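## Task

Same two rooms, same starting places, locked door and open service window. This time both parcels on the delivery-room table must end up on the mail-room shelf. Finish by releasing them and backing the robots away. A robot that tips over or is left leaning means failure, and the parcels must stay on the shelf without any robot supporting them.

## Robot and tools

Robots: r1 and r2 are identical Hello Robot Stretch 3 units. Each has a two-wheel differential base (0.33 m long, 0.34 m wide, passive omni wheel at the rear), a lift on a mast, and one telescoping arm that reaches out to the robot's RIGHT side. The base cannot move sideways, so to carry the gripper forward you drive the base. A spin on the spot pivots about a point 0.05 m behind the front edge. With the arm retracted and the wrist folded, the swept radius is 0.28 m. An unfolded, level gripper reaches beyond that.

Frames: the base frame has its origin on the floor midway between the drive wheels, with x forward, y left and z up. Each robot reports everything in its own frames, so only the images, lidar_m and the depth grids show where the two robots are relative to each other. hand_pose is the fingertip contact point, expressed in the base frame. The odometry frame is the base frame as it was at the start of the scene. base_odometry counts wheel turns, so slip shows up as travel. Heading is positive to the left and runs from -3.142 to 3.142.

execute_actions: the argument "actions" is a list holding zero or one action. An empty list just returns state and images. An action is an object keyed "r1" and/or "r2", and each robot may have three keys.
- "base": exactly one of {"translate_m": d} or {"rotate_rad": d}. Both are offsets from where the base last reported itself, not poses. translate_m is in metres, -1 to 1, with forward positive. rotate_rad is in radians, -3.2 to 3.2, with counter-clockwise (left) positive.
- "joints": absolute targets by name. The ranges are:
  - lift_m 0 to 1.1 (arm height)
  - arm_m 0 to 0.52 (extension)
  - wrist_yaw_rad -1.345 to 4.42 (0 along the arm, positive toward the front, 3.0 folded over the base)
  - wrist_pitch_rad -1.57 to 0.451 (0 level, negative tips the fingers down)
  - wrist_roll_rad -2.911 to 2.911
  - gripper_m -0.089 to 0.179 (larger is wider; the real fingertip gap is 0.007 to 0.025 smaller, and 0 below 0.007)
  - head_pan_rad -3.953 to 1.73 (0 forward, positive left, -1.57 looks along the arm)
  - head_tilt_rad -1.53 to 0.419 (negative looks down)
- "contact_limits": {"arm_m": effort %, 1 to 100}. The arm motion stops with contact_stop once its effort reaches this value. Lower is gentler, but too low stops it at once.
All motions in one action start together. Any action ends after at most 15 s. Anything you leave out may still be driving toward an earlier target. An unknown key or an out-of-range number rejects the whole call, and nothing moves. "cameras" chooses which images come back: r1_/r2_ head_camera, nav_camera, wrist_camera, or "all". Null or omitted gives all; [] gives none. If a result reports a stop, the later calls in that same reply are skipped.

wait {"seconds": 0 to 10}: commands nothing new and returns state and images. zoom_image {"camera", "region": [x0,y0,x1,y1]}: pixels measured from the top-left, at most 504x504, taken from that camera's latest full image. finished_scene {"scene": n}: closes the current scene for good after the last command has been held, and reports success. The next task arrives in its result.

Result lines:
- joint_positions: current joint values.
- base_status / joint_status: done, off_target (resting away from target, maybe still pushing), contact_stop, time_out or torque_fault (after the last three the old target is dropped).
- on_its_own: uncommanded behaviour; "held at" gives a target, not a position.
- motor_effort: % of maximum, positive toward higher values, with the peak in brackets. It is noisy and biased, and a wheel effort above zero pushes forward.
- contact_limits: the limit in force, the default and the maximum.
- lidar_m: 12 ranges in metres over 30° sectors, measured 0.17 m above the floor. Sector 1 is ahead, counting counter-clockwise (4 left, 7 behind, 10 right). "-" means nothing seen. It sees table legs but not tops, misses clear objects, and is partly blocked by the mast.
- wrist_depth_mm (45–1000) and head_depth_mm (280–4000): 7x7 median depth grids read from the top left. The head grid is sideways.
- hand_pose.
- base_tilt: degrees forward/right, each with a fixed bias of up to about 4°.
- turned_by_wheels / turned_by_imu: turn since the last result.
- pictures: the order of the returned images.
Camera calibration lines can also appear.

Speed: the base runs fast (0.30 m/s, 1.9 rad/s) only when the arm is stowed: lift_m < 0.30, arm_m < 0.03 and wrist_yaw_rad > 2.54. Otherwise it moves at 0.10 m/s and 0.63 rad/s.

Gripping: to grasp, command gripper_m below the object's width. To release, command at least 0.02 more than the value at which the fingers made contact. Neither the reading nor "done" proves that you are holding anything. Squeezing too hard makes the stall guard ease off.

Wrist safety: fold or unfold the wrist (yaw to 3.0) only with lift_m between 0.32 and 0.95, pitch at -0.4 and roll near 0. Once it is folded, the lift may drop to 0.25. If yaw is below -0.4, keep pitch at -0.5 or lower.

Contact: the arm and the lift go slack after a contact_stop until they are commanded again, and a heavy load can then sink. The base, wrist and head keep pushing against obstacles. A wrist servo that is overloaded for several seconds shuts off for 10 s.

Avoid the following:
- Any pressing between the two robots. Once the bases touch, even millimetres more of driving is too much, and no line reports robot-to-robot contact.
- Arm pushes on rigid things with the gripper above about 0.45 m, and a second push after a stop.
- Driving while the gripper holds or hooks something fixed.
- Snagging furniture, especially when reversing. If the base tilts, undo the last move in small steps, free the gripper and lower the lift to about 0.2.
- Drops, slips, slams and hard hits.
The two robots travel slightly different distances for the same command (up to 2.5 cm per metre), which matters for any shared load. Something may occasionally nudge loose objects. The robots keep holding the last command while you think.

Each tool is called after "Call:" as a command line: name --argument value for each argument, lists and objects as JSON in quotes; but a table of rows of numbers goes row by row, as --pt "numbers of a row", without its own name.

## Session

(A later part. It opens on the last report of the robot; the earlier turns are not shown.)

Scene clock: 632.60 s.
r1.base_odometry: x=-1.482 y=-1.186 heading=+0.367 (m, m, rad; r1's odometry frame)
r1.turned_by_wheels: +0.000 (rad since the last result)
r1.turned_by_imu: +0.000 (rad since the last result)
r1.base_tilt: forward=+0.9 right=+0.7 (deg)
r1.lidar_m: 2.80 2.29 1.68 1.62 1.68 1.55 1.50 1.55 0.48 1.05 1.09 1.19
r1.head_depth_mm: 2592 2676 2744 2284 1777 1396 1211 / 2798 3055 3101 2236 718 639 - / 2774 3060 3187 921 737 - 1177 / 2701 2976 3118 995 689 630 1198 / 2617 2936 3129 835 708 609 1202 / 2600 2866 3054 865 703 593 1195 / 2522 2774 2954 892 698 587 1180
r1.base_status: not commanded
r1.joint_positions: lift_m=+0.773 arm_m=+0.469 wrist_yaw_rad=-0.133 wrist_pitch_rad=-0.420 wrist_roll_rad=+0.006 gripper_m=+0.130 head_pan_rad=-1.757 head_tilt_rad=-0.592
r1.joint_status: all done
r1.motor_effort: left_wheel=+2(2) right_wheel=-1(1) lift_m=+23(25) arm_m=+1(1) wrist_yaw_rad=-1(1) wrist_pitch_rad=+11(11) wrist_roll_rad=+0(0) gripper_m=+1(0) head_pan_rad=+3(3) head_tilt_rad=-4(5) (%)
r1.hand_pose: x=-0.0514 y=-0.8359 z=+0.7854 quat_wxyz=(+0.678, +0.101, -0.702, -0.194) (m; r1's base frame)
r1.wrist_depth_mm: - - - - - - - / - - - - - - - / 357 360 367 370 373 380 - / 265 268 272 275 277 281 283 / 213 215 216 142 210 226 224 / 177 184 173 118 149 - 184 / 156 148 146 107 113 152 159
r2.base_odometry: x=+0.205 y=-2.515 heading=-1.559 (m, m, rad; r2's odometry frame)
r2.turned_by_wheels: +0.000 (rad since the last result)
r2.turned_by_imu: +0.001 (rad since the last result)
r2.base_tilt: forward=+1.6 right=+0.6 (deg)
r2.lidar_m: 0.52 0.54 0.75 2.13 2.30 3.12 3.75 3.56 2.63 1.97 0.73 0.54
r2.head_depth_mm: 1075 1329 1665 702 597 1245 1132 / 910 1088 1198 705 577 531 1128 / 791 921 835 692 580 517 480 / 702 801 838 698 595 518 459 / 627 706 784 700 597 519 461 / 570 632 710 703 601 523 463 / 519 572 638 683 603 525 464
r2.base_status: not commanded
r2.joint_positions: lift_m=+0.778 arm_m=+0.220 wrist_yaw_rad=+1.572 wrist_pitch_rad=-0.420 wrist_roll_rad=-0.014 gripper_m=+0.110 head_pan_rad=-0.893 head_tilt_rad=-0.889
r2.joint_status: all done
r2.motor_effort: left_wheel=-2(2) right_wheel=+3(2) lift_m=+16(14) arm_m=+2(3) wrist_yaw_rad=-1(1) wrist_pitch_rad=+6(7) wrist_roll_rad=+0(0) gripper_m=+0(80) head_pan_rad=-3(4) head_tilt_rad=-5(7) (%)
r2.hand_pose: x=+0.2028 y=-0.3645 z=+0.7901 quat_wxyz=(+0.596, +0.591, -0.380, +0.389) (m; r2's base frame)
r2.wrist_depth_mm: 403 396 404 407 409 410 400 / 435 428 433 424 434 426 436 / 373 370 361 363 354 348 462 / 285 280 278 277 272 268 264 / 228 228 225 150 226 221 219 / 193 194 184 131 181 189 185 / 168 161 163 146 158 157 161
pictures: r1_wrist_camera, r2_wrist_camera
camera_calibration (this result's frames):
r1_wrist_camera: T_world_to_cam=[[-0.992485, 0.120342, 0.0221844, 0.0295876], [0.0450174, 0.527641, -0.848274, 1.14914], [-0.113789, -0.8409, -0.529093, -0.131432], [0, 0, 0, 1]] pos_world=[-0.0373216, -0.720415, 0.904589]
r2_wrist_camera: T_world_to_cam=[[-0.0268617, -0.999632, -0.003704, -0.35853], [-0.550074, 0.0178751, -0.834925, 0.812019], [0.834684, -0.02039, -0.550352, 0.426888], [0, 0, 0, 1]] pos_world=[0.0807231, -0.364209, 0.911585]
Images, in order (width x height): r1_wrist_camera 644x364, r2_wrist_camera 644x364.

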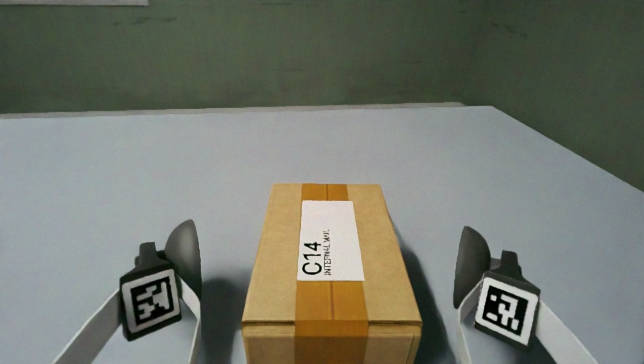

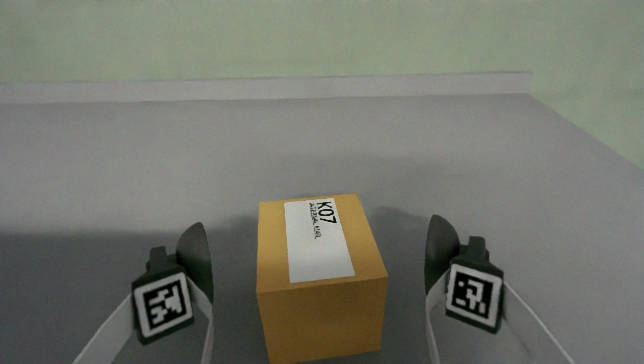

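Call:
execute_actions --actions '[{"r1": {"joints": {"gripper_m": 0.02, "head_pan_rad": -1.2, "head_tilt_rad": -0.8}}, "r2": {"base": {"translate_m": -0.1}, "joints": {"lift_m": 0.85}}}]' --cameras '["r2_wrist_camera", "r1_wrist_camera"]'

Scene clock: 641.77 s.
r1.base_odometry: x=-1.482 y=-1.186 heading=+0.367 (m, m, rad; r1's odometry frame)
r1.turned_by_wheels: +0.000 (rad since the last result)
r1.turned_by_imu: +0.000 (rad since the last result)
r1.base_tilt: forward=+0.9 right=+0.5 (deg)
r1.lidar_m: 2.80 2.30 1.68 1.62 1.69 1.55 1.50 1.55 0.48 1.05 1.09 1.19
r1.head_depth_mm: 2613 2809 - 730 612 1292 1077 / 2680 2873 902 726 620 1282 1126 / 2759 2897 889 720 635 1276 1131 / 2895 1163 883 717 1374 1270 1119 / 2992 1153 879 711 1396 1266 1116 / 3074 1136 877 707 1425 1263 1108 / 3265 1124 864 724 1457 1262 1112
r1.base_status: not commanded
r1.joint_positions: lift_m=+0.773 arm_m=+0.469 wrist_yaw_rad=-0.134 wrist_pitch_rad=-0.420 wrist_roll_rad=+0.006 gripper_m=+0.027 head_pan_rad=-1.207 head_tilt_rad=-0.789
r1.joint_status: gripper_m off_target (ended at +0.027, target +0.020); the others done
r1.on_its_own: gripper_m is held at +0.026, not at your +0.020, by its stall guard, which is still easing
r1.motor_effort: left_wheel=+2(1) right_wheel=-2(1) lift_m=+24(24) arm_m=+1(1) wrist_yaw_rad=-1(1) wrist_pitch_rad=+11(11) wrist_roll_rad=+0(0) gripper_m=-24(98) head_pan_rad=+3(25) head_tilt_rad=-5(21) (%)
r1.hand_pose: x=-0.0514 y=-0.8359 z=+0.7854 quat_wxyz=(+0.678, +0.101, -0.702, -0.194) (m; r1's base frame)
r1.wrist_depth_mm: - - - - - - - / - - - - - - - / 356 360 367 370 374 383 - / 266 270 273 274 278 279 283 / 213 214 216 142 211 221 223 / 177 178 121 118 118 183 184 / 152 153 145 107 110 152 157
r2.base_odometry: x=+0.204 y=-2.415 heading=-1.559 (m, m, rad; r2's odometry frame)
r2.turned_by_wheels: +0.000 (rad since the last result)
r2.turned_by_imu: +0.000 (rad since the last result)
r2.base_tilt: forward=+1.6 right=+0.7 (deg)
r2.lidar_m: 0.62 0.65 0.89 2.21 2.30 3.13 3.65 3.58 2.62 2.34 0.87 0.65
r2.head_depth_mm: 1293 1597 1929 739 1440 1271 1126 / 1094 1309 1460 674 1404 1272 1138 / 952 1112 833 700 605 1276 1135 / 840 967 842 650 595 549 1138 / 755 850 846 700 598 520 1106 / 681 758 817 704 600 522 470 / 624 690 762 710 604 526 465
r2.base_status: done
r2.joint_positions: lift_m=+0.849 arm_m=+0.220 wrist_yaw_rad=+1.572 wrist_pitch_rad=-0.420 wrist_roll_rad=-0.014 gripper_m=+0.110 head_pan_rad=-0.893 head_tilt_rad=-0.889
r2.joint_status: all done
r2.motor_effort: left_wheel=-2(5) right_wheel=+2(4) lift_m=+65(67) arm_m=+3(3) wrist_yaw_rad=-1(2) wrist_pitch_rad=+6(6) wrist_roll_rad=+0(0) gripper_m=+0(0) head_pan_rad=-3(3) head_tilt_rad=-6(7) (%)
r2.hand_pose: x=+0.2028 y=-0.3645 z=+0.8615 quat_wxyz=(+0.596, +0.591, -0.380, +0.389) (m; r2's base frame)
r2.wrist_depth_mm: 503 494 504 498 494 498 494 / 538 545 539 537 548 534 542 / 540 550 531 530 520 562 597 / 420 414 404 405 406 398 653 / 335 337 336 263 335 322 345 / 285 289 277 269 276 278 273 / 244 235 238 238 239 232 235
pictures: r1_wrist_camera, r2_wrist_camera
camera_calibration (this result's frames):
r1_wrist_camera: T_world_to_cam=[[-0.992456, 0.12058, 0.0221846, 0.0297341], [0.0451424, 0.527621, -0.848279, 1.14914], [-0.113991, -0.840878, -0.529084, -0.131433], [0, 0, 0, 1]] pos_world=[-0.0373471, -0.720413, 0.904591]
r2_wrist_camera: T_world_to_cam=[[-0.0268613, -0.999632, -0.0037039, -0.358267], [-0.550074, 0.0178748, -0.834924, 0.871605], [0.834684, -0.0203898, -0.550352, 0.466165], [0, 0, 0, 1]] pos_world=[0.0807231, -0.36421, 0.982952]
Images, in order (width x height): r1_wrist_camera 644x364, r2_wrist_camera 644x364.

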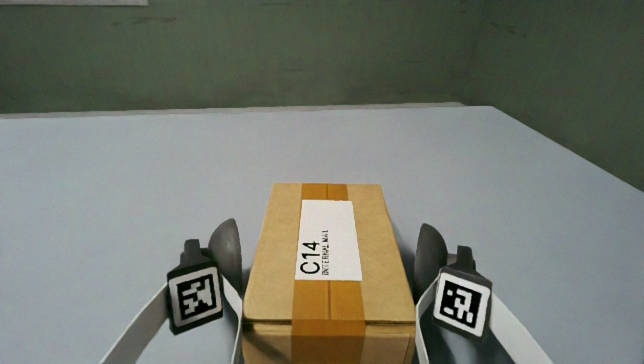

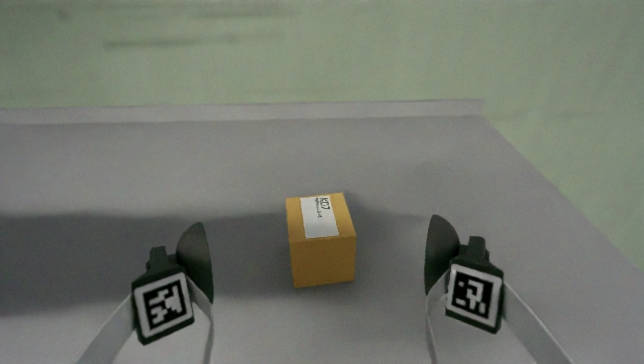

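Call:
zoom_image --camera "r1_wrist_camera" --region '[170, 170, 500, 364]'

Region (170, 170, 500, 364) of r1_wrist_camera's 644x364 image, scaled by 1.527; it fills the top 296 rows of this view, and the rest is white.

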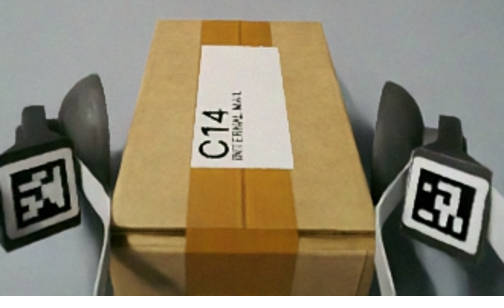

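Call:
execute_actions --actions '[{"r1": {"joints": {"gripper_m": 0.105, "arm_m": 0.443}}, "r2": {"base": {"translate_m": -0.08}, "joints": {"lift_m": 0.81, "wrist_yaw_rad": 2.4, "arm_m": 0.1, "gripper_m": 0.09}}}]' --cameras '["r2_head_camera", "r1_wrist_camera"]'

Scene clock: 667.77 s.
r1.base_odometry: x=-1.482 y=-1.186 heading=+0.367 (m, m, rad; r1's odometry frame)
r1.turned_by_wheels: +0.000 (rad since the last result)
r1.turned_by_imu: +0.000 (rad since the last result)
r1.base_tilt: forward=+1.0 right=+0.6 (deg)
r1.lidar_m: 2.80 2.30 1.68 1.62 1.68 1.55 1.50 1.55 0.48 1.05 1.08 1.19
r1.head_depth_mm: 2607 2790 - 720 610 1283 1080 / 2701 2840 901 726 621 1282 1129 / 2783 2856 896 721 634 1277 1126 / 2892 1164 889 716 1375 1273 1118 / 3012 1157 879 710 1397 1264 1113 / 3132 1133 873 707 1426 1257 1110 / 3252 1132 866 721 1452 1252 1108
r1.base_status: not commanded
r1.joint_positions: lift_m=+0.773 arm_m=+0.443 wrist_yaw_rad=-0.134 wrist_pitch_rad=-0.420 wrist_roll_rad=+0.006 gripper_m=+0.105 head_pan_rad=-1.207 head_tilt_rad=-0.790
r1.joint_status: all done
r1.motor_effort: left_wheel=+2(2) right_wheel=-1(2) lift_m=+23(24) arm_m=-2(3) wrist_yaw_rad=-1(2) wrist_pitch_rad=+11(11) wrist_roll_rad=+0(0) gripper_m=+0(78) head_pan_rad=+2(3) head_tilt_rad=-6(5) (%)
r1.hand_pose: x=-0.0514 y=-0.8104 z=+0.7855 quat_wxyz=(+0.678, +0.100, -0.702, -0.194) (m; r1's base frame)
r1.wrist_depth_mm: - - - - - - - / - - - - - - - / 356 362 365 372 376 381 - / 268 269 273 179 277 280 282 / 213 215 217 142 211 221 223 / 177 179 126 118 123 190 184 / 152 148 145 113 133 152 157
r2.base_odometry: x=+0.203 y=-2.335 heading=-1.559 (m, m, rad; r2's odometry frame)
r2.turned_by_wheels: +0.000 (rad since the last result)
r2.turned_by_imu: +0.000 (rad since the last result)
r2.base_tilt: forward=+1.6 right=+0.6 (deg)
r2.lidar_m: 0.71 0.73 1.01 2.21 2.30 3.15 3.58 3.57 2.62 2.54 0.99 0.73
r2.head_depth_mm: 1468 1804 1997 1695 1454 - 1108 / 1250 1493 1663 1597 1462 - 1115 / 1084 1260 836 707 1468 1280 1132 / 956 1094 842 679 633 1297 1146 / 855 958 847 682 598 1262 1143 / 775 865 855 703 600 542 1144 / 707 781 830 707 603 525 1097
r2.base_status: done
r2.joint_positions: lift_m=+0.811 arm_m=+0.100 wrist_yaw_rad=+2.397 wrist_pitch_rad=-0.420 wrist_roll_rad=-0.014 gripper_m=+0.090 head_pan_rad=-0.893 head_tilt_rad=-0.889
r2.joint_status: all done
r2.motor_effort: left_wheel=-2(7) right_wheel=+2(4) lift_m=+16(63) arm_m=-3(2) wrist_yaw_rad=+2(2) wrist_pitch_rad=+6(6) wrist_roll_rad=+0(0) gripper_m=-1(74) head_pan_rad=-4(3) head_tilt_rad=-7(6) (%)
r2.hand_pose: x=+0.1306 y=-0.0805 z=+0.8231 quat_wxyz=(+0.390, +0.693, -0.111, +0.596) (m; r2's base frame)
r2.wrist_depth_mm: - - - 903 702 576 492 / - - - 838 614 567 514 / - - 500 436 430 425 429 / - - - 372 330 332 326 / - - - - 296 269 265 / - - - - - 237 225 / - - - - - 867 206
pictures: r1_wrist_camera, r2_head_camera (sideways: a quarter turn clockwise sets it upright)
camera_calibration (this result's frames):
r1_wrist_camera: T_world_to_cam=[[-0.992455, 0.120584, 0.0221875, 0.0266535], [0.045116, 0.527428, -0.848401, 1.13565], [-0.114006, -0.840999, -0.528889, -0.1102], [0, 0, 0, 1]] pos_world=[-0.0373472, -0.694868, 0.904615]
r2_head_camera: T_world_to_cam=[[-0.455008, 0.580659, -0.675132, 0.898658], [0.767374, 0.640322, 0.033545, -0.0446164], [0.45178, -0.502815, -0.736934, 0.912083], [0, 0, 0, 1]] pos_world=[0.0310736, -0.0346359, 1.28035]
Images, in order (width x height): r1_wrist_camera 644x364, r2_head_camera 896x504.

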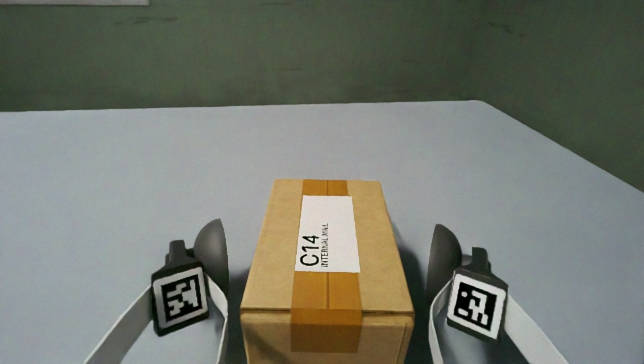

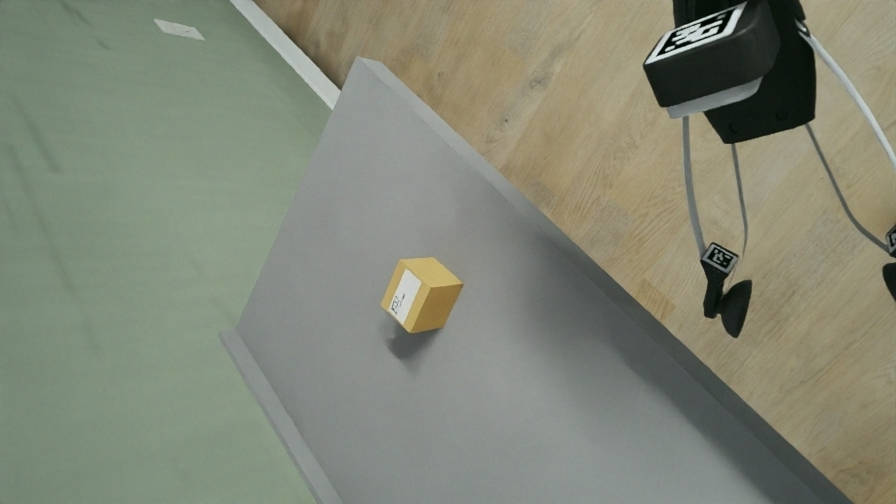

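Call:
execute_actions --actions '[{"r1": {"joints": {"gripper_m": 0.092, "arm_m": 0.422}}, "r2": {"joints": {"lift_m": 0.78, "wrist_yaw_rad": 2.62, "arm_m": 0.06}}}]' --cameras '["r1_wrist_camera"]'

Scene clock: 679.47 s.
r1.base_odometry: x=-1.482 y=-1.186 heading=+0.367 (m, m, rad; r1's odometry frame)
r1.turned_by_wheels: +0.000 (rad since the last result)
r1.turned_by_imu: +0.000 (rad since the last result)
r1.base_tilt: forward=+0.9 right=+0.7 (deg)
r1.lidar_m: 2.80 2.30 1.68 1.63 1.68 1.55 1.49 1.56 0.48 1.05 1.09 1.19
r1.head_depth_mm: 2602 2833 - 710 611 1294 1077 / 2703 2899 902 728 621 1281 1128 / 2823 2868 894 721 635 1281 1122 / 2896 1159 886 713 1383 1270 1119 / 2984 1151 881 711 1402 1262 1113 / 3076 1141 870 710 1425 1255 1111 / 3244 1120 866 719 1449 1248 1103
r1.base_status: not commanded
r1.joint_positions: lift_m=+0.773 arm_m=+0.422 wrist_yaw_rad=-0.134 wrist_pitch_rad=-0.420 wrist_roll_rad=+0.006 gripper_m=+0.092 head_pan_rad=-1.207 head_tilt_rad=-0.790
r1.joint_status: all done
r1.motor_effort: left_wheel=+2(2) right_wheel=-1(1) lift_m=+24(24) arm_m=-3(4) wrist_yaw_rad=-2(1) wrist_pitch_rad=+11(11) wrist_roll_rad=+0(0) gripper_m=+1(57) head_pan_rad=+2(4) head_tilt_rad=-5(6) (%)
r1.hand_pose: x=-0.0514 y=-0.7894 z=+0.7855 quat_wxyz=(+0.678, +0.100, -0.702, -0.194) (m; r1's base frame)
r1.wrist_depth_mm: - - - - - - - / - - - - - - - / 358 361 366 369 379 381 - / 267 269 272 179 277 281 284 / 213 215 215 142 219 221 223 / 178 179 135 130 136 184 184 / 152 153 149 146 152 152 157
r2.base_odometry: x=+0.203 y=-2.335 heading=-1.559 (m, m, rad; r2's odometry frame)
r2.turned_by_wheels: +0.000 (rad since the last result)
r2.turned_by_imu: +0.001 (rad since the last result)
r2.base_tilt: forward=+1.7 right=+0.7 (deg)
r2.lidar_m: 0.70 0.73 1.01 2.21 2.30 3.13 3.59 3.56 2.63 2.54 0.99 0.73
r2.head_depth_mm: 1472 1810 2000 1704 1460 1251 - / 1249 1491 1662 1593 1458 1279 - / 1083 1260 833 709 1462 1281 1146 / 956 1089 840 680 635 1288 1136 / 855 958 848 682 596 1267 1164 / 775 861 854 705 600 544 1143 / 708 779 834 708 603 525 1096
r2.base_status: not commanded
r2.joint_positions: lift_m=+0.781 arm_m=+0.060 wrist_yaw_rad=+2.617 wrist_pitch_rad=-0.420 wrist_roll_rad=-0.014 gripper_m=+0.090 head_pan_rad=-0.893 head_tilt_rad=-0.889
r2.joint_status: all done
r2.motor_effort: left_wheel=-2(2) right_wheel=+1(2) lift_m=+16(14) arm_m=-3(3) wrist_yaw_rad=+2(5) wrist_pitch_rad=+6(6) wrist_roll_rad=+0(0) gripper_m=-1(0) head_pan_rad=-3(3) head_tilt_rad=-6(6) (%)
r2.hand_pose: x=+0.0910 y=-0.0113 z=+0.7931 quat_wxyz=(+0.322, +0.701, -0.035, +0.635) (m; r2's base frame)
r2.wrist_depth_mm: - - - - 886 681 550 / - - - - 516 514 495 / - - - - 362 355 348 / - - - - 344 279 273 / - - - - - 261 223 / - - - - - 829 213 / - 945 - 993 944 915 689
pictures: r1_wrist_camera
camera_calibration (this result's frames):
r1_wrist_camera: T_world_to_cam=[[-0.992455, 0.120584, 0.0221875, 0.0241219], [0.045116, 0.527428, -0.848401, 1.12458], [-0.114006, -0.840999, -0.528889, -0.0925435], [0, 0, 0, 1]] pos_world=[-0.0373472, -0.673873, 0.904615]
Images, in order (width x height): r1_wrist_camera 644x364.

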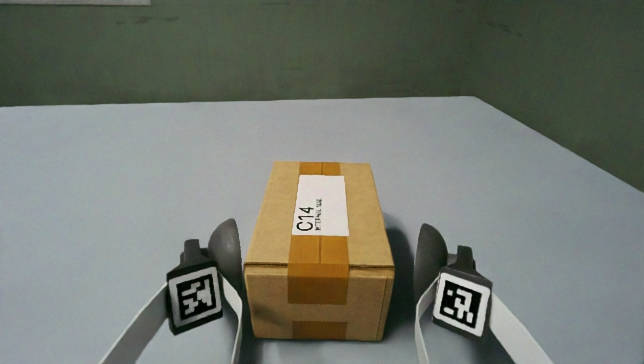

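Call:
execute_actions --actions '[{"r1": {"joints": {"gripper_m": 0.022}}, "r2": {"base": {"translate_m": -0.08}, "joints": {"lift_m": 0.68, "arm_m": 0.0}}}]' --cameras '["r1_wrist_camera"]'

Scene clock: 684.10 s.
r1.base_odometry: x=-1.482 y=-1.186 heading=+0.367 (m, m, rad; r1's odometry frame)
r1.turned_by_wheels: +0.000 (rad since the last result)
r1.turned_by_imu: +0.000 (rad since the last result)
r1.base_tilt: forward=+0.8 right=+0.7 (deg)
r1.lidar_m: 2.81 2.30 1.69 1.62 1.69 1.55 1.49 1.55 0.48 1.05 1.09 1.19
r1.head_depth_mm: 2589 2811 1007 712 611 1285 1075 / 2720 2909 903 727 620 1280 1126 / 2804 2899 895 723 637 1278 1120 / 2938 1161 885 722 1364 1276 1119 / 3011 1150 874 713 1399 1269 1117 / 3087 1146 872 706 1429 1260 1115 / 3232 1121 868 720 1454 1249 1106
r1.base_status: not commanded
r1.joint_positions: lift_m=+0.773 arm_m=+0.422 wrist_yaw_rad=-0.134 wrist_pitch_rad=-0.420 wrist_roll_rad=+0.006 gripper_m=+0.023 head_pan_rad=-1.207 head_tilt_rad=-0.790
r1.joint_status: all done
r1.motor_effort: left_wheel=+2(3) right_wheel=-1(2) lift_m=+24(24) arm_m=-3(2) wrist_yaw_rad=-1(1) wrist_pitch_rad=+11(11) wrist_roll_rad=+0(0) gripper_m=-17(91) head_pan_rad=+2(2) head_tilt_rad=-4(5) (%)
r1.hand_pose: x=-0.0514 y=-0.7894 z=+0.7855 quat_wxyz=(+0.678, +0.100, -0.702, -0.194) (m; r1's base frame)
r1.wrist_depth_mm: - - - - - - - / - - - - - - - / 355 359 366 370 374 380 - / 267 268 271 178 277 280 283 / 212 215 216 140 216 221 223 / 178 178 130 128 128 184 184 / 152 152 149 145 150 156 157
r2.base_odometry: x=+0.202 y=-2.255 heading=-1.560 (m, m, rad; r2's odometry frame)
r2.turned_by_wheels: +0.000 (rad since the last result)
r2.turned_by_imu: +0.000 (rad since the last result)
r2.base_tilt: forward=+1.5 right=+0.4 (deg)
r2.lidar_m: 0.78 0.82 1.12 2.21 2.30 3.14 3.51 3.57 2.64 2.54 1.10 0.81
r2.head_depth_mm: 1644 2057 2043 1701 1455 1297 - / 1400 1665 1949 1717 1468 1269 1114 / 1211 1412 835 1643 1473 1292 1132 / 1071 1221 839 731 1468 1283 1135 / 956 1063 848 701 1415 1291 1141 / 868 960 853 704 614 1299 1150 / 793 874 859 709 603 1234 1153
r2.base_status: done
r2.joint_positions: lift_m=+0.681 arm_m=+0.000 wrist_yaw_rad=+2.617 wrist_pitch_rad=-0.420 wrist_roll_rad=-0.014 gripper_m=+0.090 head_pan_rad=-0.893 head_tilt_rad=-0.889
r2.joint_status: all done
r2.motor_effort: left_wheel=-2(5) right_wheel=+2(4) lift_m=+16(15) arm_m=-4(5) wrist_yaw_rad=+2(3) wrist_pitch_rad=+6(6) wrist_roll_rad=+0(0) gripper_m=+0(0) head_pan_rad=-3(3) head_tilt_rad=-6(6) (%)
r2.hand_pose: x=+0.0910 y=+0.0488 z=+0.6931 quat_wxyz=(+0.322, +0.701, -0.034, +0.635) (m; r2's base frame)
r2.wrist_depth_mm: - - - - 400 321 294 / - - - - - 378 250 / - - - - - 811 638 / - - - - - 840 662 / - - - - - 914 701 / - - - - - 901 729 / - 874 866 842 872 868 764
pictures: r1_wrist_camera
camera_calibration (this result's frames):
r1_wrist_camera: T_world_to_cam=[[-0.992456, 0.120579, 0.0221883, 0.0241184], [0.0451128, 0.527428, -0.848401, 1.12458], [-0.114002, -0.840999, -0.528889, -0.0925435], [0, 0, 0, 1]] pos_world=[-0.0373467, -0.673873, 0.904615]
Images, in order (width x height): r1_wrist_camera 644x364.

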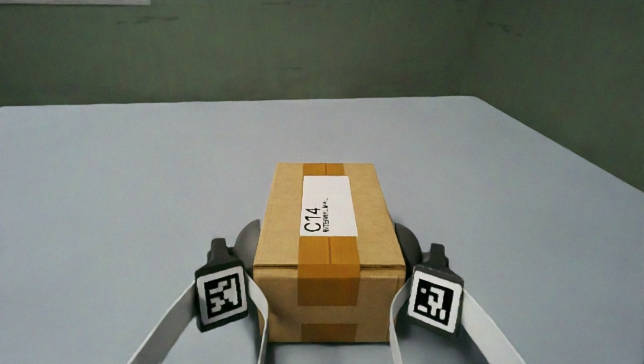

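Call:
execute_actions --actions '[{"r1": {"base": {"translate_m": 0.22}, "joints": {"lift_m": 0.815, "arm_m": 0.09, "wrist_yaw_rad": 2.62}}, "r2": {"base": {"translate_m": -0.22}, "joints": {"lift_m": 0.44}}}]' --cameras '["r1_wrist_camera", "r1_head_camera"]'

Scene clock: 719.13 s.
r1.base_odometry: x=-1.276 y=-1.107 heading=+0.367 (m, m, rad; r1's odometry frame)
r1.turned_by_wheels: +0.000 (rad since the last result)
r1.turned_by_imu: +0.001 (rad since the last result)
r1.base_tilt: forward=+0.8 right=+0.5 (deg)
r1.lidar_m: 2.58 2.29 1.69 1.63 1.68 1.78 1.71 0.62 1.08 1.05 1.09 0.99
r1.head_depth_mm: 2582 2802 910 729 - 1268 1131 / 2683 2849 901 725 - 1237 1129 / 2837 2830 893 720 1391 - 1105 / 2871 1164 884 718 1373 1318 1080 / 3030 1145 878 709 1404 1271 1114 / 3143 1131 872 706 1426 1259 1126 / 3325 1122 864 719 1450 1254 1115
r1.base_status: done
r1.joint_positions: lift_m=+0.815 arm_m=+0.090 wrist_yaw_rad=+2.618 wrist_pitch_rad=-0.423 wrist_roll_rad=+0.006 gripper_m=+0.023 head_pan_rad=-1.207 head_tilt_rad=-0.790
r1.joint_status: all done
r1.motor_effort: left_wheel=+2(5) right_wheel=-1(2) lift_m=+34(37) arm_m=-2(3) wrist_yaw_rad=+2(6) wrist_pitch_rad=+13(14) wrist_roll_rad=+0(0) gripper_m=-18(18) head_pan_rad=+2(4) head_tilt_rad=-6(4) (%)
r1.hand_pose: x=+0.0905 y=-0.0414 z=+0.8262 quat_wxyz=(+0.323, +0.708, -0.036, +0.627) (m; r1's base frame)
r1.wrist_depth_mm: - - - - - - - / - - - - - - - / - - - - - - - / - - - 179 - - - / - - - 140 - - - / - - 130 128 128 - - / 992 - 975 144 985 - -
r2.base_odometry: x=+0.200 y=-2.035 heading=-1.560 (m, m, rad; r2's odometry frame)
r2.turned_by_wheels: +0.000 (rad since the last result)
r2.turned_by_imu: -0.001 (rad since the last result)
r2.base_tilt: forward=+1.7 right=+0.6 (deg)
r2.lidar_m: 1.00 1.04 1.44 2.21 2.30 3.13 3.27 3.42 2.64 2.54 1.42 1.04
r2.head_depth_mm: 2145 2464 2050 1696 1456 1264 1127 / 1803 2156 2050 1717 1464 1278 1166 / 1569 1841 2016 1720 1467 1276 1137 / 1391 1579 1831 1726 1480 1286 1139 / 1243 1369 899 1712 1483 1292 1143 / 1120 1190 852 1604 1488 1297 1150 / 1030 1064 812 768 1491 1305 1154
r2.base_status: done
r2.joint_positions: lift_m=+0.441 arm_m=+0.000 wrist_yaw_rad=+2.617 wrist_pitch_rad=-0.420 wrist_roll_rad=-0.014 gripper_m=+0.090 head_pan_rad=-0.893 head_tilt_rad=-0.889
r2.joint_status: all done
r2.motor_effort: left_wheel=-1(5) right_wheel=+1(3) lift_m=+16(13) arm_m=-3(3) wrist_yaw_rad=+3(2) wrist_pitch_rad=+6(6) wrist_roll_rad=+0(0) gripper_m=-1(1) head_pan_rad=-4(3) head_tilt_rad=-6(6) (%)
r2.hand_pose: x=+0.0910 y=+0.0488 z=+0.4531 quat_wxyz=(+0.322, +0.701, -0.034, +0.635) (m; r2's base frame)
r2.wrist_depth_mm: - - - - - 974 767 / - - - - - - 816 / - - - - - - 848 / - - - - - - 881 / 866 874 885 868 890 847 833 / 744 741 724 717 704 718 706 / - 603 615 615 602 614 618
pictures: r1_head_camera (sideways: a quarter turn clockwise sets it upright), r1_wrist_camera
camera_calibration (this result's frames):
r1_head_camera: T_world_to_cam=[[-0.265623, 0.667499, -0.695621, 0.924928], [0.934615, 0.355302, -0.015945, 0.0200123], [0.236513, -0.654374, -0.718232, 0.890067], [0, 0, 0, 1]] pos_world=[0.0164667, -0.0420626, 1.28299]
r1_wrist_camera: T_world_to_cam=[[0.872407, -0.488277, 0.0221478, -0.12011], [-0.24351, -0.473475, -0.846478, 0.741319], [0.423802, 0.73308, -0.531964, 0.593269], [0, 0, 0, 1]] pos_world=[0.0338743, -0.142564, 0.945767]
Images, in order (width x height): r1_head_camera 896x504, r1_wrist_camera 644x364.

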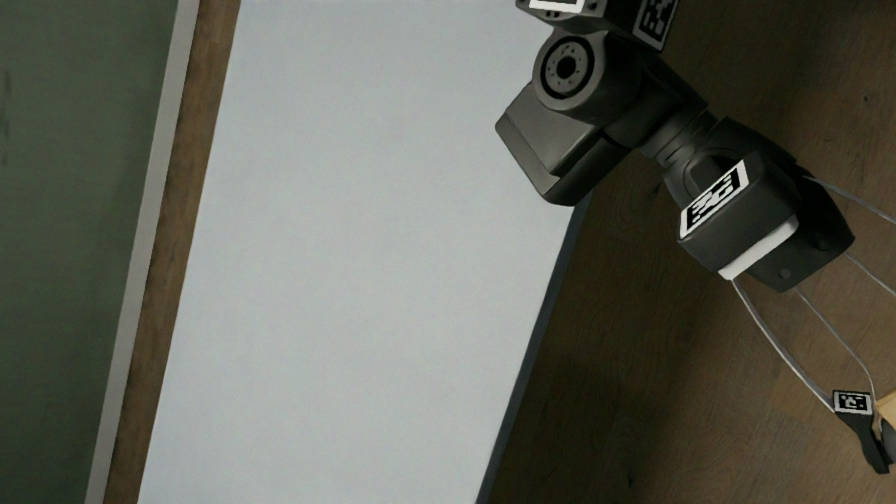

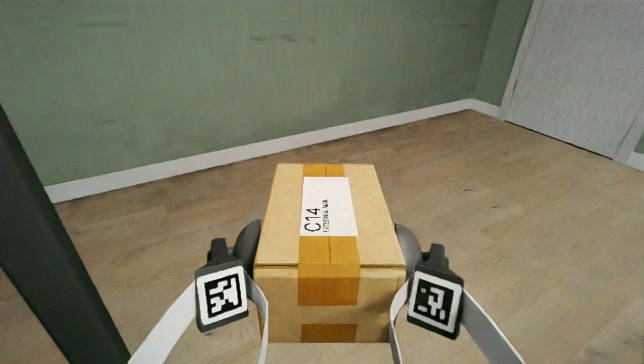

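Call:
execute_actions --actions '[{"r1": {"base": {"translate_m": 0.53}, "joints": {"lift_m": 0.29, "arm_m": 0.0, "head_pan_rad": -0.3, "head_tilt_rad": -0.3}}, "r2": {"base": {"translate_m": -0.53}, "joints": {"lift_m": 0.29, "head_pan_rad": -3.0, "head_tilt_rad": -0.2}}}]' --cameras '["r1_wrist_camera", "r1_head_camera", "r2_head_camera"]'

Scene clock: 731.53 s.
r1.base_odometry: x=-0.782 y=-0.917 heading=+0.367 (m, m, rad; r1's odometry frame)
r1.turned_by_wheels: +0.000 (rad since the last result)
r1.turned_by_imu: +0.004 (rad since the last result)
r1.base_tilt: forward=+1.0 right=+0.7 (deg)
r1.lidar_m: 2.05 2.11 1.68 1.62 1.68 2.32 2.24 1.09 1.09 1.05 0.55 0.57
r1.head_depth_mm: 2076 2203 2380 2580 2558 1836 654 / 2011 2160 2290 2465 2527 1840 1457 / 1912 - - 2346 2445 1840 1451 / 1837 - - 2251 2378 1842 1434 / 1781 - - 2175 2311 1814 1446 / 1738 1855 1953 2095 2203 1801 1425 / 1695 1768 1876 1993 2131 1807 1424
r1.base_status: done
r1.joint_positions: lift_m=+0.290 arm_m=+0.000 wrist_yaw_rad=+2.619 wrist_pitch_rad=-0.424 wrist_roll_rad=+0.006 gripper_m=+0.023 head_pan_rad=-0.307 head_tilt_rad=-0.308
r1.joint_status: all done
r1.motor_effort: left_wheel=+2(11) right_wheel=-1(4) lift_m=+24(29) arm_m=-2(4) wrist_yaw_rad=+0(1) wrist_pitch_rad=+14(14) wrist_roll_rad=+0(0) gripper_m=-18(18) head_pan_rad=+1(31) head_tilt_rad=+4(33) (%)
r1.hand_pose: x=+0.0904 y=+0.0485 z=+0.3014 quat_wxyz=(+0.323, +0.708, -0.035, +0.627) (m; r1's base frame)
r1.wrist_depth_mm: - - - - - - - / - - - - - - - / - - - - - - - / 780 789 792 179 820 829 827 / 628 626 631 140 631 647 660 / 520 527 130 127 128 536 540 / - 464 438 144 442 460 459
r2.base_odometry: x=+0.194 y=-1.505 heading=-1.560 (m, m, rad; r2's odometry frame)
r2.turned_by_wheels: +0.000 (rad since the last result)
r2.turned_by_imu: -0.003 (rad since the last result)
r2.base_tilt: forward=+1.7 right=+0.6 (deg)
r2.lidar_m: 1.54 1.59 2.19 2.21 2.30 2.87 2.77 2.87 2.63 2.53 2.17 1.59
r2.head_depth_mm: 2464 2500 2646 2711 2807 2402 1778 / 2520 2558 - 2820 2858 2421 1790 / 2573 2580 - 2846 2898 2409 1802 / 2633 2535 - 2930 2979 2421 1797 / 2653 2730 2839 2929 3012 2453 1797 / 2707 2811 2877 2993 3093 2450 1799 / 2764 2873 2961 3082 3168 2461 1818
r2.base_status: done
r2.joint_positions: lift_m=+0.291 arm_m=+0.000 wrist_yaw_rad=+2.617 wrist_pitch_rad=-0.420 wrist_roll_rad=-0.014 gripper_m=+0.090 head_pan_rad=-2.993 head_tilt_rad=-0.210
r2.joint_status: all done
r2.motor_effort: left_wheel=-1(8) right_wheel=+1(6) lift_m=+17(15) arm_m=-3(4) wrist_yaw_rad=+2(2) wrist_pitch_rad=+6(6) wrist_roll_rad=+0(0) gripper_m=-1(0) head_pan_rad=-3(43) head_tilt_rad=+6(47) (%)
r2.hand_pose: x=+0.0910 y=+0.0488 z=+0.3031 quat_wxyz=(+0.322, +0.701, -0.034, +0.635) (m; r2's base frame)
r2.wrist_depth_mm: - - - - - - - / - - - - - - - / - - - - 976 - 978 / 797 802 772 781 773 771 758 / 638 660 674 623 650 612 613 / 532 541 529 527 525 527 513 / - 472 459 461 458 453 448
pictures: r1_head_camera (sideways: a quarter turn clockwise sets it upright), r1_wrist_camera, r2_head_camera (sideways: a quarter turn clockwise sets it upright)
camera_calibration (this result's frames):
r1_head_camera: T_world_to_cam=[[-0.30299, 0.0849558, -0.949199, 1.25581], [0.309829, 0.950692, -0.0138098, 0.0210532], [0.901223, -0.298274, -0.314372, 0.360561], [0, 0, 0, 1]] pos_world=[0.0490294, -0.0191577, 1.30566]
r1_wrist_camera: T_world_to_cam=[[0.872581, -0.487968, 0.0221355, -0.064489], [-0.243757, -0.474259, -0.845968, 0.339553], [0.423303, 0.732779, -0.532775, 0.248523], [0, 0, 0, 1]] pos_world=[0.0338397, -0.0525447, 0.421085]
r2_head_camera: T_world_to_cam=[[0.149982, 0.0128106, -0.988606, 1.30384], [0.182409, -0.983109, 0.014934, -0.0168409], [-0.971716, -0.182571, -0.149785, 0.156771], [0, 0, 0, 1]] pos_world=[-0.0401438, -0.00463772, 1.31272]
Images, in order (width x height): r1_head_camera 896x504, r1_wrist_camera 644x364, r2_head_camera 896x504.

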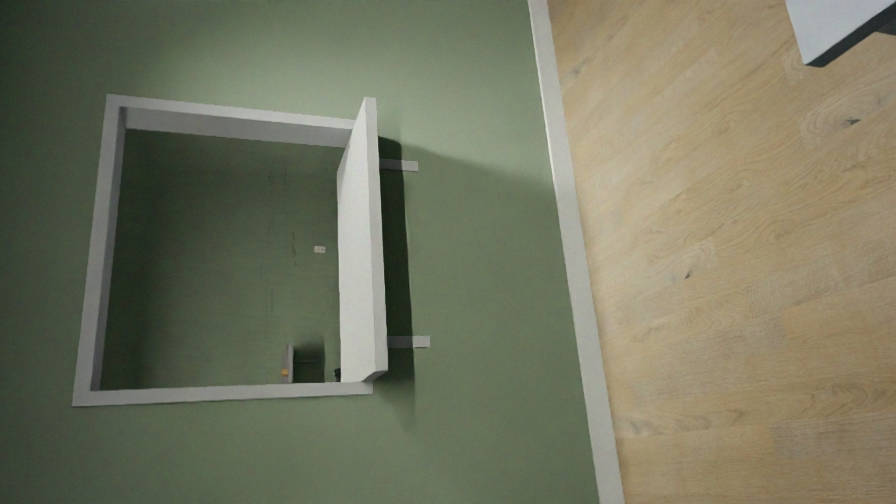

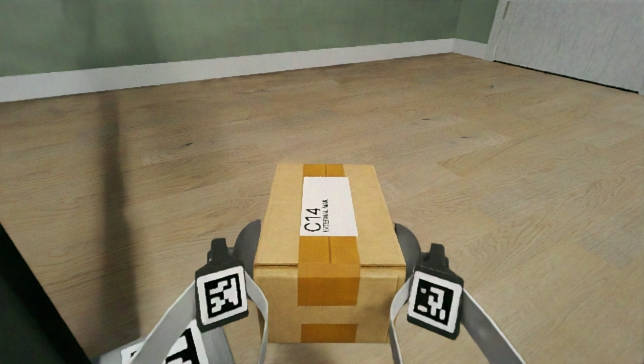

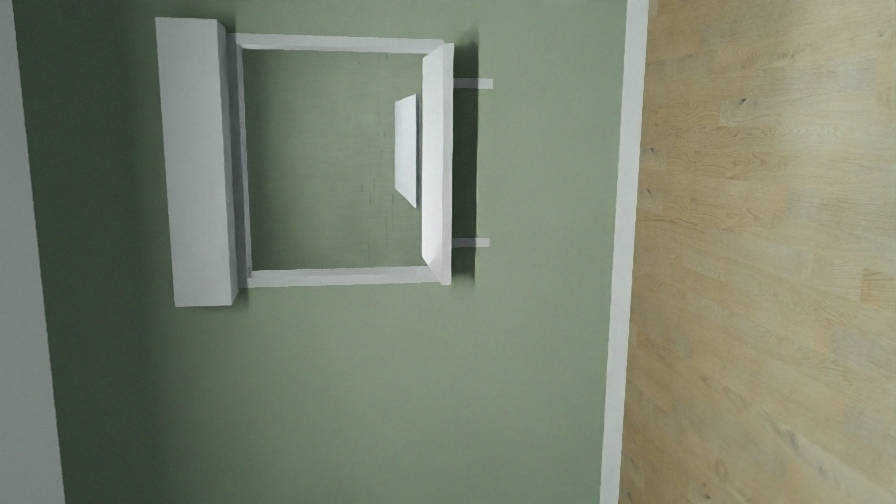

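Call:
execute_actions --actions '[{"r1": {"base": {"translate_m": 0.97}}, "r2": {"base": {"translate_m": -1.0}}}]' --cameras '["r1_wrist_camera", "r2_head_camera"]'

Scene clock: 739.10 s.
r1.base_odometry: x=+0.124 y=-0.569 heading=+0.367 (m, m, rad; r1's odometry frame)
r1.turned_by_wheels: +0.000 (rad since the last result)
r1.turned_by_imu: +0.007 (rad since the last result)
r1.base_tilt: forward=+0.9 right=+0.5 (deg)
r1.lidar_m: 1.09 1.13 1.54 1.61 1.68 2.32 2.02 0.69 1.19 3.09 1.53 1.13
r1.head_depth_mm: - - - 1280 1467 1591 1467 / - - - 1268 1381 1515 1454 / - - - 1250 1320 1441 1453 / - - - 1242 1269 1382 1425 / 924 979 1043 1128 1208 1304 1382 / 898 953 1016 1088 1162 1257 1330 / 873 927 980 1039 1116 1198 1288
r1.base_status: done
r1.joint_positions: lift_m=+0.290 arm_m=+0.000 wrist_yaw_rad=+2.619 wrist_pitch_rad=-0.424 wrist_roll_rad=+0.006 gripper_m=+0.023 head_pan_rad=-0.307 head_tilt_rad=-0.308
r1.joint_status: not commanded
r1.motor_effort: left_wheel=+1(8) right_wheel=-1(3) lift_m=+25(25) arm_m=-2(3) wrist_yaw_rad=+2(1) wrist_pitch_rad=+14(14) wrist_roll_rad=+0(0) gripper_m=-17(18) head_pan_rad=+4(3) head_tilt_rad=+4(4) (%)
r1.hand_pose: x=+0.0904 y=+0.0485 z=+0.3014 quat_wxyz=(+0.323, +0.708, -0.035, +0.627) (m; r1's base frame)
r1.wrist_depth_mm: - - - - - - 829 / - - - - - - 854 / - - - - - - 875 / 790 791 799 179 808 820 819 / 625 633 634 141 637 647 650 / 518 526 130 128 128 535 540 / - 461 438 144 443 457 459
r2.base_odometry: x=+0.183 y=-0.505 heading=-1.560 (m, m, rad; r2's odometry frame)
r2.turned_by_wheels: +0.000 (rad since the last result)
r2.turned_by_imu: -0.008 (rad since the last result)
r2.base_tilt: forward=+1.6 right=+0.7 (deg)
r2.lidar_m: 2.53 2.63 2.30 2.18 2.27 1.84 1.77 1.83 2.49 2.54 2.63 2.63
r2.head_depth_mm: 1386 1667 - 2071 1767 1818 1766 / 1413 1707 - 3597 1800 1855 1772 / 1443 1686 - 3665 1837 1887 1793 / 1471 1681 - - 1872 1933 1784 / 1497 1722 - 2152 1897 1970 1812 / 1667 1767 1819 1870 1947 2033 1802 / 1734 1793 1849 1911 1988 2070 1815
r2.base_status: done
r2.joint_positions: lift_m=+0.291 arm_m=+0.000 wrist_yaw_rad=+2.617 wrist_pitch_rad=-0.420 wrist_roll_rad=-0.014 gripper_m=+0.090 head_pan_rad=-2.993 head_tilt_rad=-0.210
r2.joint_status: not commanded
r2.motor_effort: left_wheel=-1(8) right_wheel=-1(7) lift_m=+16(17) arm_m=-3(4) wrist_yaw_rad=+2(2) wrist_pitch_rad=+6(6) wrist_roll_rad=+0(0) gripper_m=+0(1) head_pan_rad=-3(4) head_tilt_rad=+7(6) (%)
r2.hand_pose: x=+0.0910 y=+0.0488 z=+0.3031 quat_wxyz=(+0.322, +0.701, -0.034, +0.635) (m; r2's base frame)
r2.wrist_depth_mm: - - - - - - - / - - - - - - - / - - - - - 990 974 / 793 807 779 766 770 747 768 / 649 639 655 646 640 618 613 / 545 535 533 527 533 517 523 / - 472 461 463 448 448 450
pictures: r1_wrist_camera, r2_head_camera (sideways: a quarter turn clockwise sets it upright)
camera_calibration (this result's frames):
r1_wrist_camera: T_world_to_cam=[[0.872602, -0.48793, 0.0221354, -0.064483], [-0.243736, -0.47427, -0.845967, 0.339552], [0.423271, 0.732798, -0.532775, 0.248525], [0, 0, 0, 1]] pos_world=[0.0338357, -0.0525423, 0.421085]
r2_head_camera: T_world_to_cam=[[0.149821, 0.0127803, -0.988631, 1.30387], [0.182371, -0.983116, 0.0149282, -0.0168331], [-0.971748, -0.182534, -0.149622, 0.156559], [0, 0, 0, 1]] pos_world=[-0.0401422, -0.00463554, 1.31272]
Images, in order (width x height): r1_wrist_camera 644x364, r2_head_camera 896x504.

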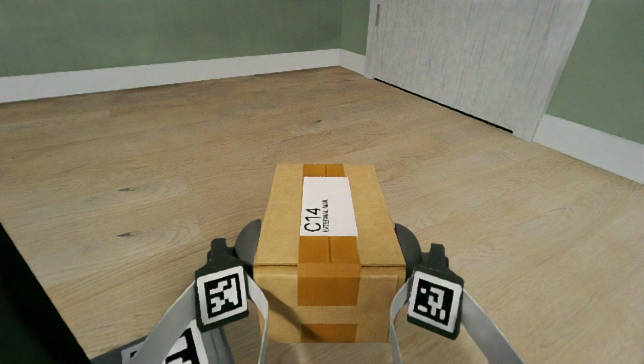

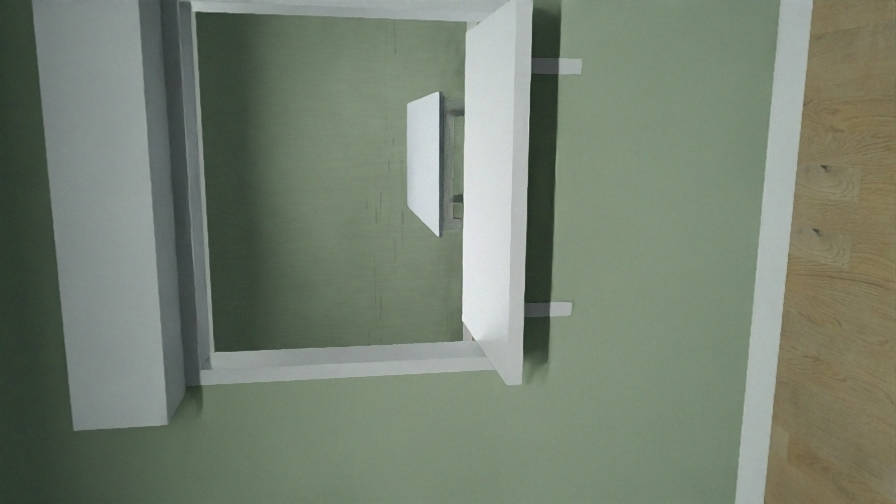

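Call:
execute_actions --actions '[{"r1": {"base": {"translate_m": 0.4}, "joints": {"lift_m": 0.75, "arm_m": 0.42, "wrist_yaw_rad": 1.57, "head_pan_rad": -0.7, "head_tilt_rad": -0.5}}, "r2": {"base": {"translate_m": -1.0}, "joints": {"head_pan_rad": -1.6, "head_tilt_rad": -0.5}}}]' --cameras '["r1_wrist_camera", "r1_head_camera"]'

Scene clock: 749.20 s.
r1.base_odometry: x=+0.497 y=-0.426 heading=+0.367 (m, m, rad; r1's odometry frame)
r1.turned_by_wheels: +0.000 (rad since the last result)
r1.turned_by_imu: +0.002 (rad since the last result)
r1.base_tilt: forward=+0.9 right=+0.6 (deg)
r1.lidar_m: 0.69 0.72 0.97 1.61 1.68 2.31 2.41 1.04 1.43 2.55 0.97 0.71
r1.head_depth_mm: 1179 1231 1258 1532 1805 1462 1284 / 3345 3595 1271 971 1553 1523 1273 / 3655 - 1259 855 1323 1470 1264 / - - 1245 803 1149 1329 1261 / - - 1237 795 1012 1163 1234 / - - 3961 791 913 1026 1163 / - - 692 749 827 922 1042
r1.base_status: done
r1.joint_positions: lift_m=+0.750 arm_m=+0.420 wrist_yaw_rad=+1.570 wrist_pitch_rad=-0.424 wrist_roll_rad=+0.006 gripper_m=+0.023 head_pan_rad=-0.693 head_tilt_rad=-0.494
r1.joint_status: all done
r1.motor_effort: left_wheel=+1(9) right_wheel=-1(3) lift_m=+34(35) arm_m=+1(1) wrist_yaw_rad=+0(5) wrist_pitch_rad=+14(14) wrist_roll_rad=+0(0) gripper_m=-18(18) head_pan_rad=-2(22) head_tilt_rad=-3(22) (%)
r1.hand_pose: x=+0.2022 y=-0.5651 z=+0.7610 quat_wxyz=(+0.594, +0.595, -0.385, +0.381) (m; r1's base frame)
r1.wrist_depth_mm: 558 555 544 543 540 540 539 / 596 595 598 596 589 587 587 / 657 650 644 648 646 642 636 / 716 729 716 179 701 699 699 / 800 802 775 141 759 781 773 / 899 903 130 128 128 877 867 / 933 940 918 144 920 926 948
r2.base_odometry: x=+0.172 y=+0.495 heading=-1.560 (m, m, rad; r2's odometry frame)
r2.turned_by_wheels: +0.000 (rad since the last result)
r2.turned_by_imu: -0.008 (rad since the last result)
r2.base_tilt: forward=+1.6 right=+0.8 (deg)
r2.lidar_m: 3.51 3.18 2.28 2.18 1.11 0.80 0.77 0.79 1.07 2.54 2.63 3.56
r2.head_depth_mm: 2155 2217 2286 2321 2079 1642 1358 / 2227 2393 2615 2785 2134 1652 1361 / 2223 2395 2607 2769 2135 1669 1360 / 2218 2372 2584 2727 2163 1670 1371 / 2209 2399 2580 2755 2164 1680 1373 / 2193 2376 2577 2766 2195 1695 1380 / 2212 2376 2576 2770 2212 1703 1384
r2.base_status: done
r2.joint_positions: lift_m=+0.291 arm_m=+0.000 wrist_yaw_rad=+2.617 wrist_pitch_rad=-0.420 wrist_roll_rad=-0.014 gripper_m=+0.090 head_pan_rad=-1.607 head_tilt_rad=-0.494
r2.joint_status: all done
r2.motor_effort: left_wheel=+0(7) right_wheel=-1(6) lift_m=+16(17) arm_m=-4(3) wrist_yaw_rad=+1(1) wrist_pitch_rad=+6(6) wrist_roll_rad=+0(0) gripper_m=-1(0) head_pan_rad=+4(44) head_tilt_rad=-3(29) (%)
r2.hand_pose: x=+0.0910 y=+0.0488 z=+0.3031 quat_wxyz=(+0.322, +0.701, -0.034, +0.635) (m; r2's base frame)
r2.wrist_depth_mm: - - - - - - - / - - - - - - - / - - - - 967 981 977 / 803 806 808 784 768 748 758 / 642 640 664 637 656 610 607 / 532 545 531 534 524 520 519 / - 475 457 457 456 448 448
pictures: r1_head_camera (sideways: a quarter turn clockwise sets it upright), r1_wrist_camera
camera_calibration (this result's frames):
r1_head_camera: T_world_to_cam=[[-0.379154, 0.301137, -0.874962, 1.15941], [0.642932, 0.765776, -0.015048, 0.0206298], [0.665493, -0.568246, -0.483958, 0.582684], [0, 0, 0, 1]] pos_world=[0.0385577, -0.0338302, 1.29674]
r1_wrist_camera: T_world_to_cam=[[0.0119927, -0.999683, 0.0221311, -0.586768], [-0.532776, -0.0251177, -0.845884, 0.77676], [0.846171, -0.00164651, -0.532908, 0.395229], [0, 0, 0, 1]] pos_world=[0.0864444, -0.566421, 0.880655]
Images, in order (width x height): r1_head_camera 896x504, r1_wrist_camera 644x364.

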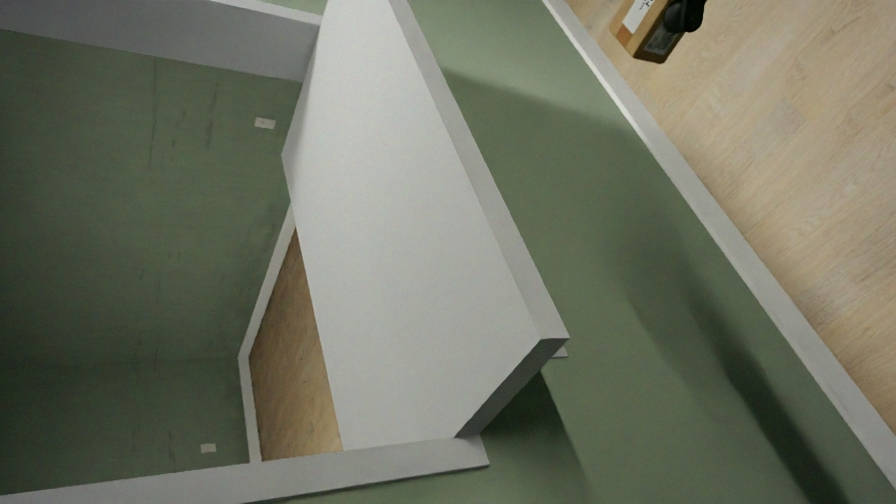

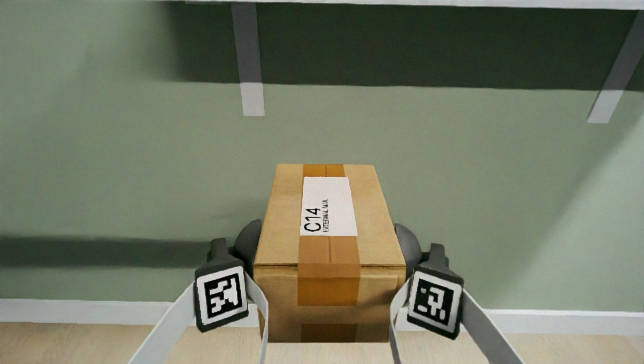

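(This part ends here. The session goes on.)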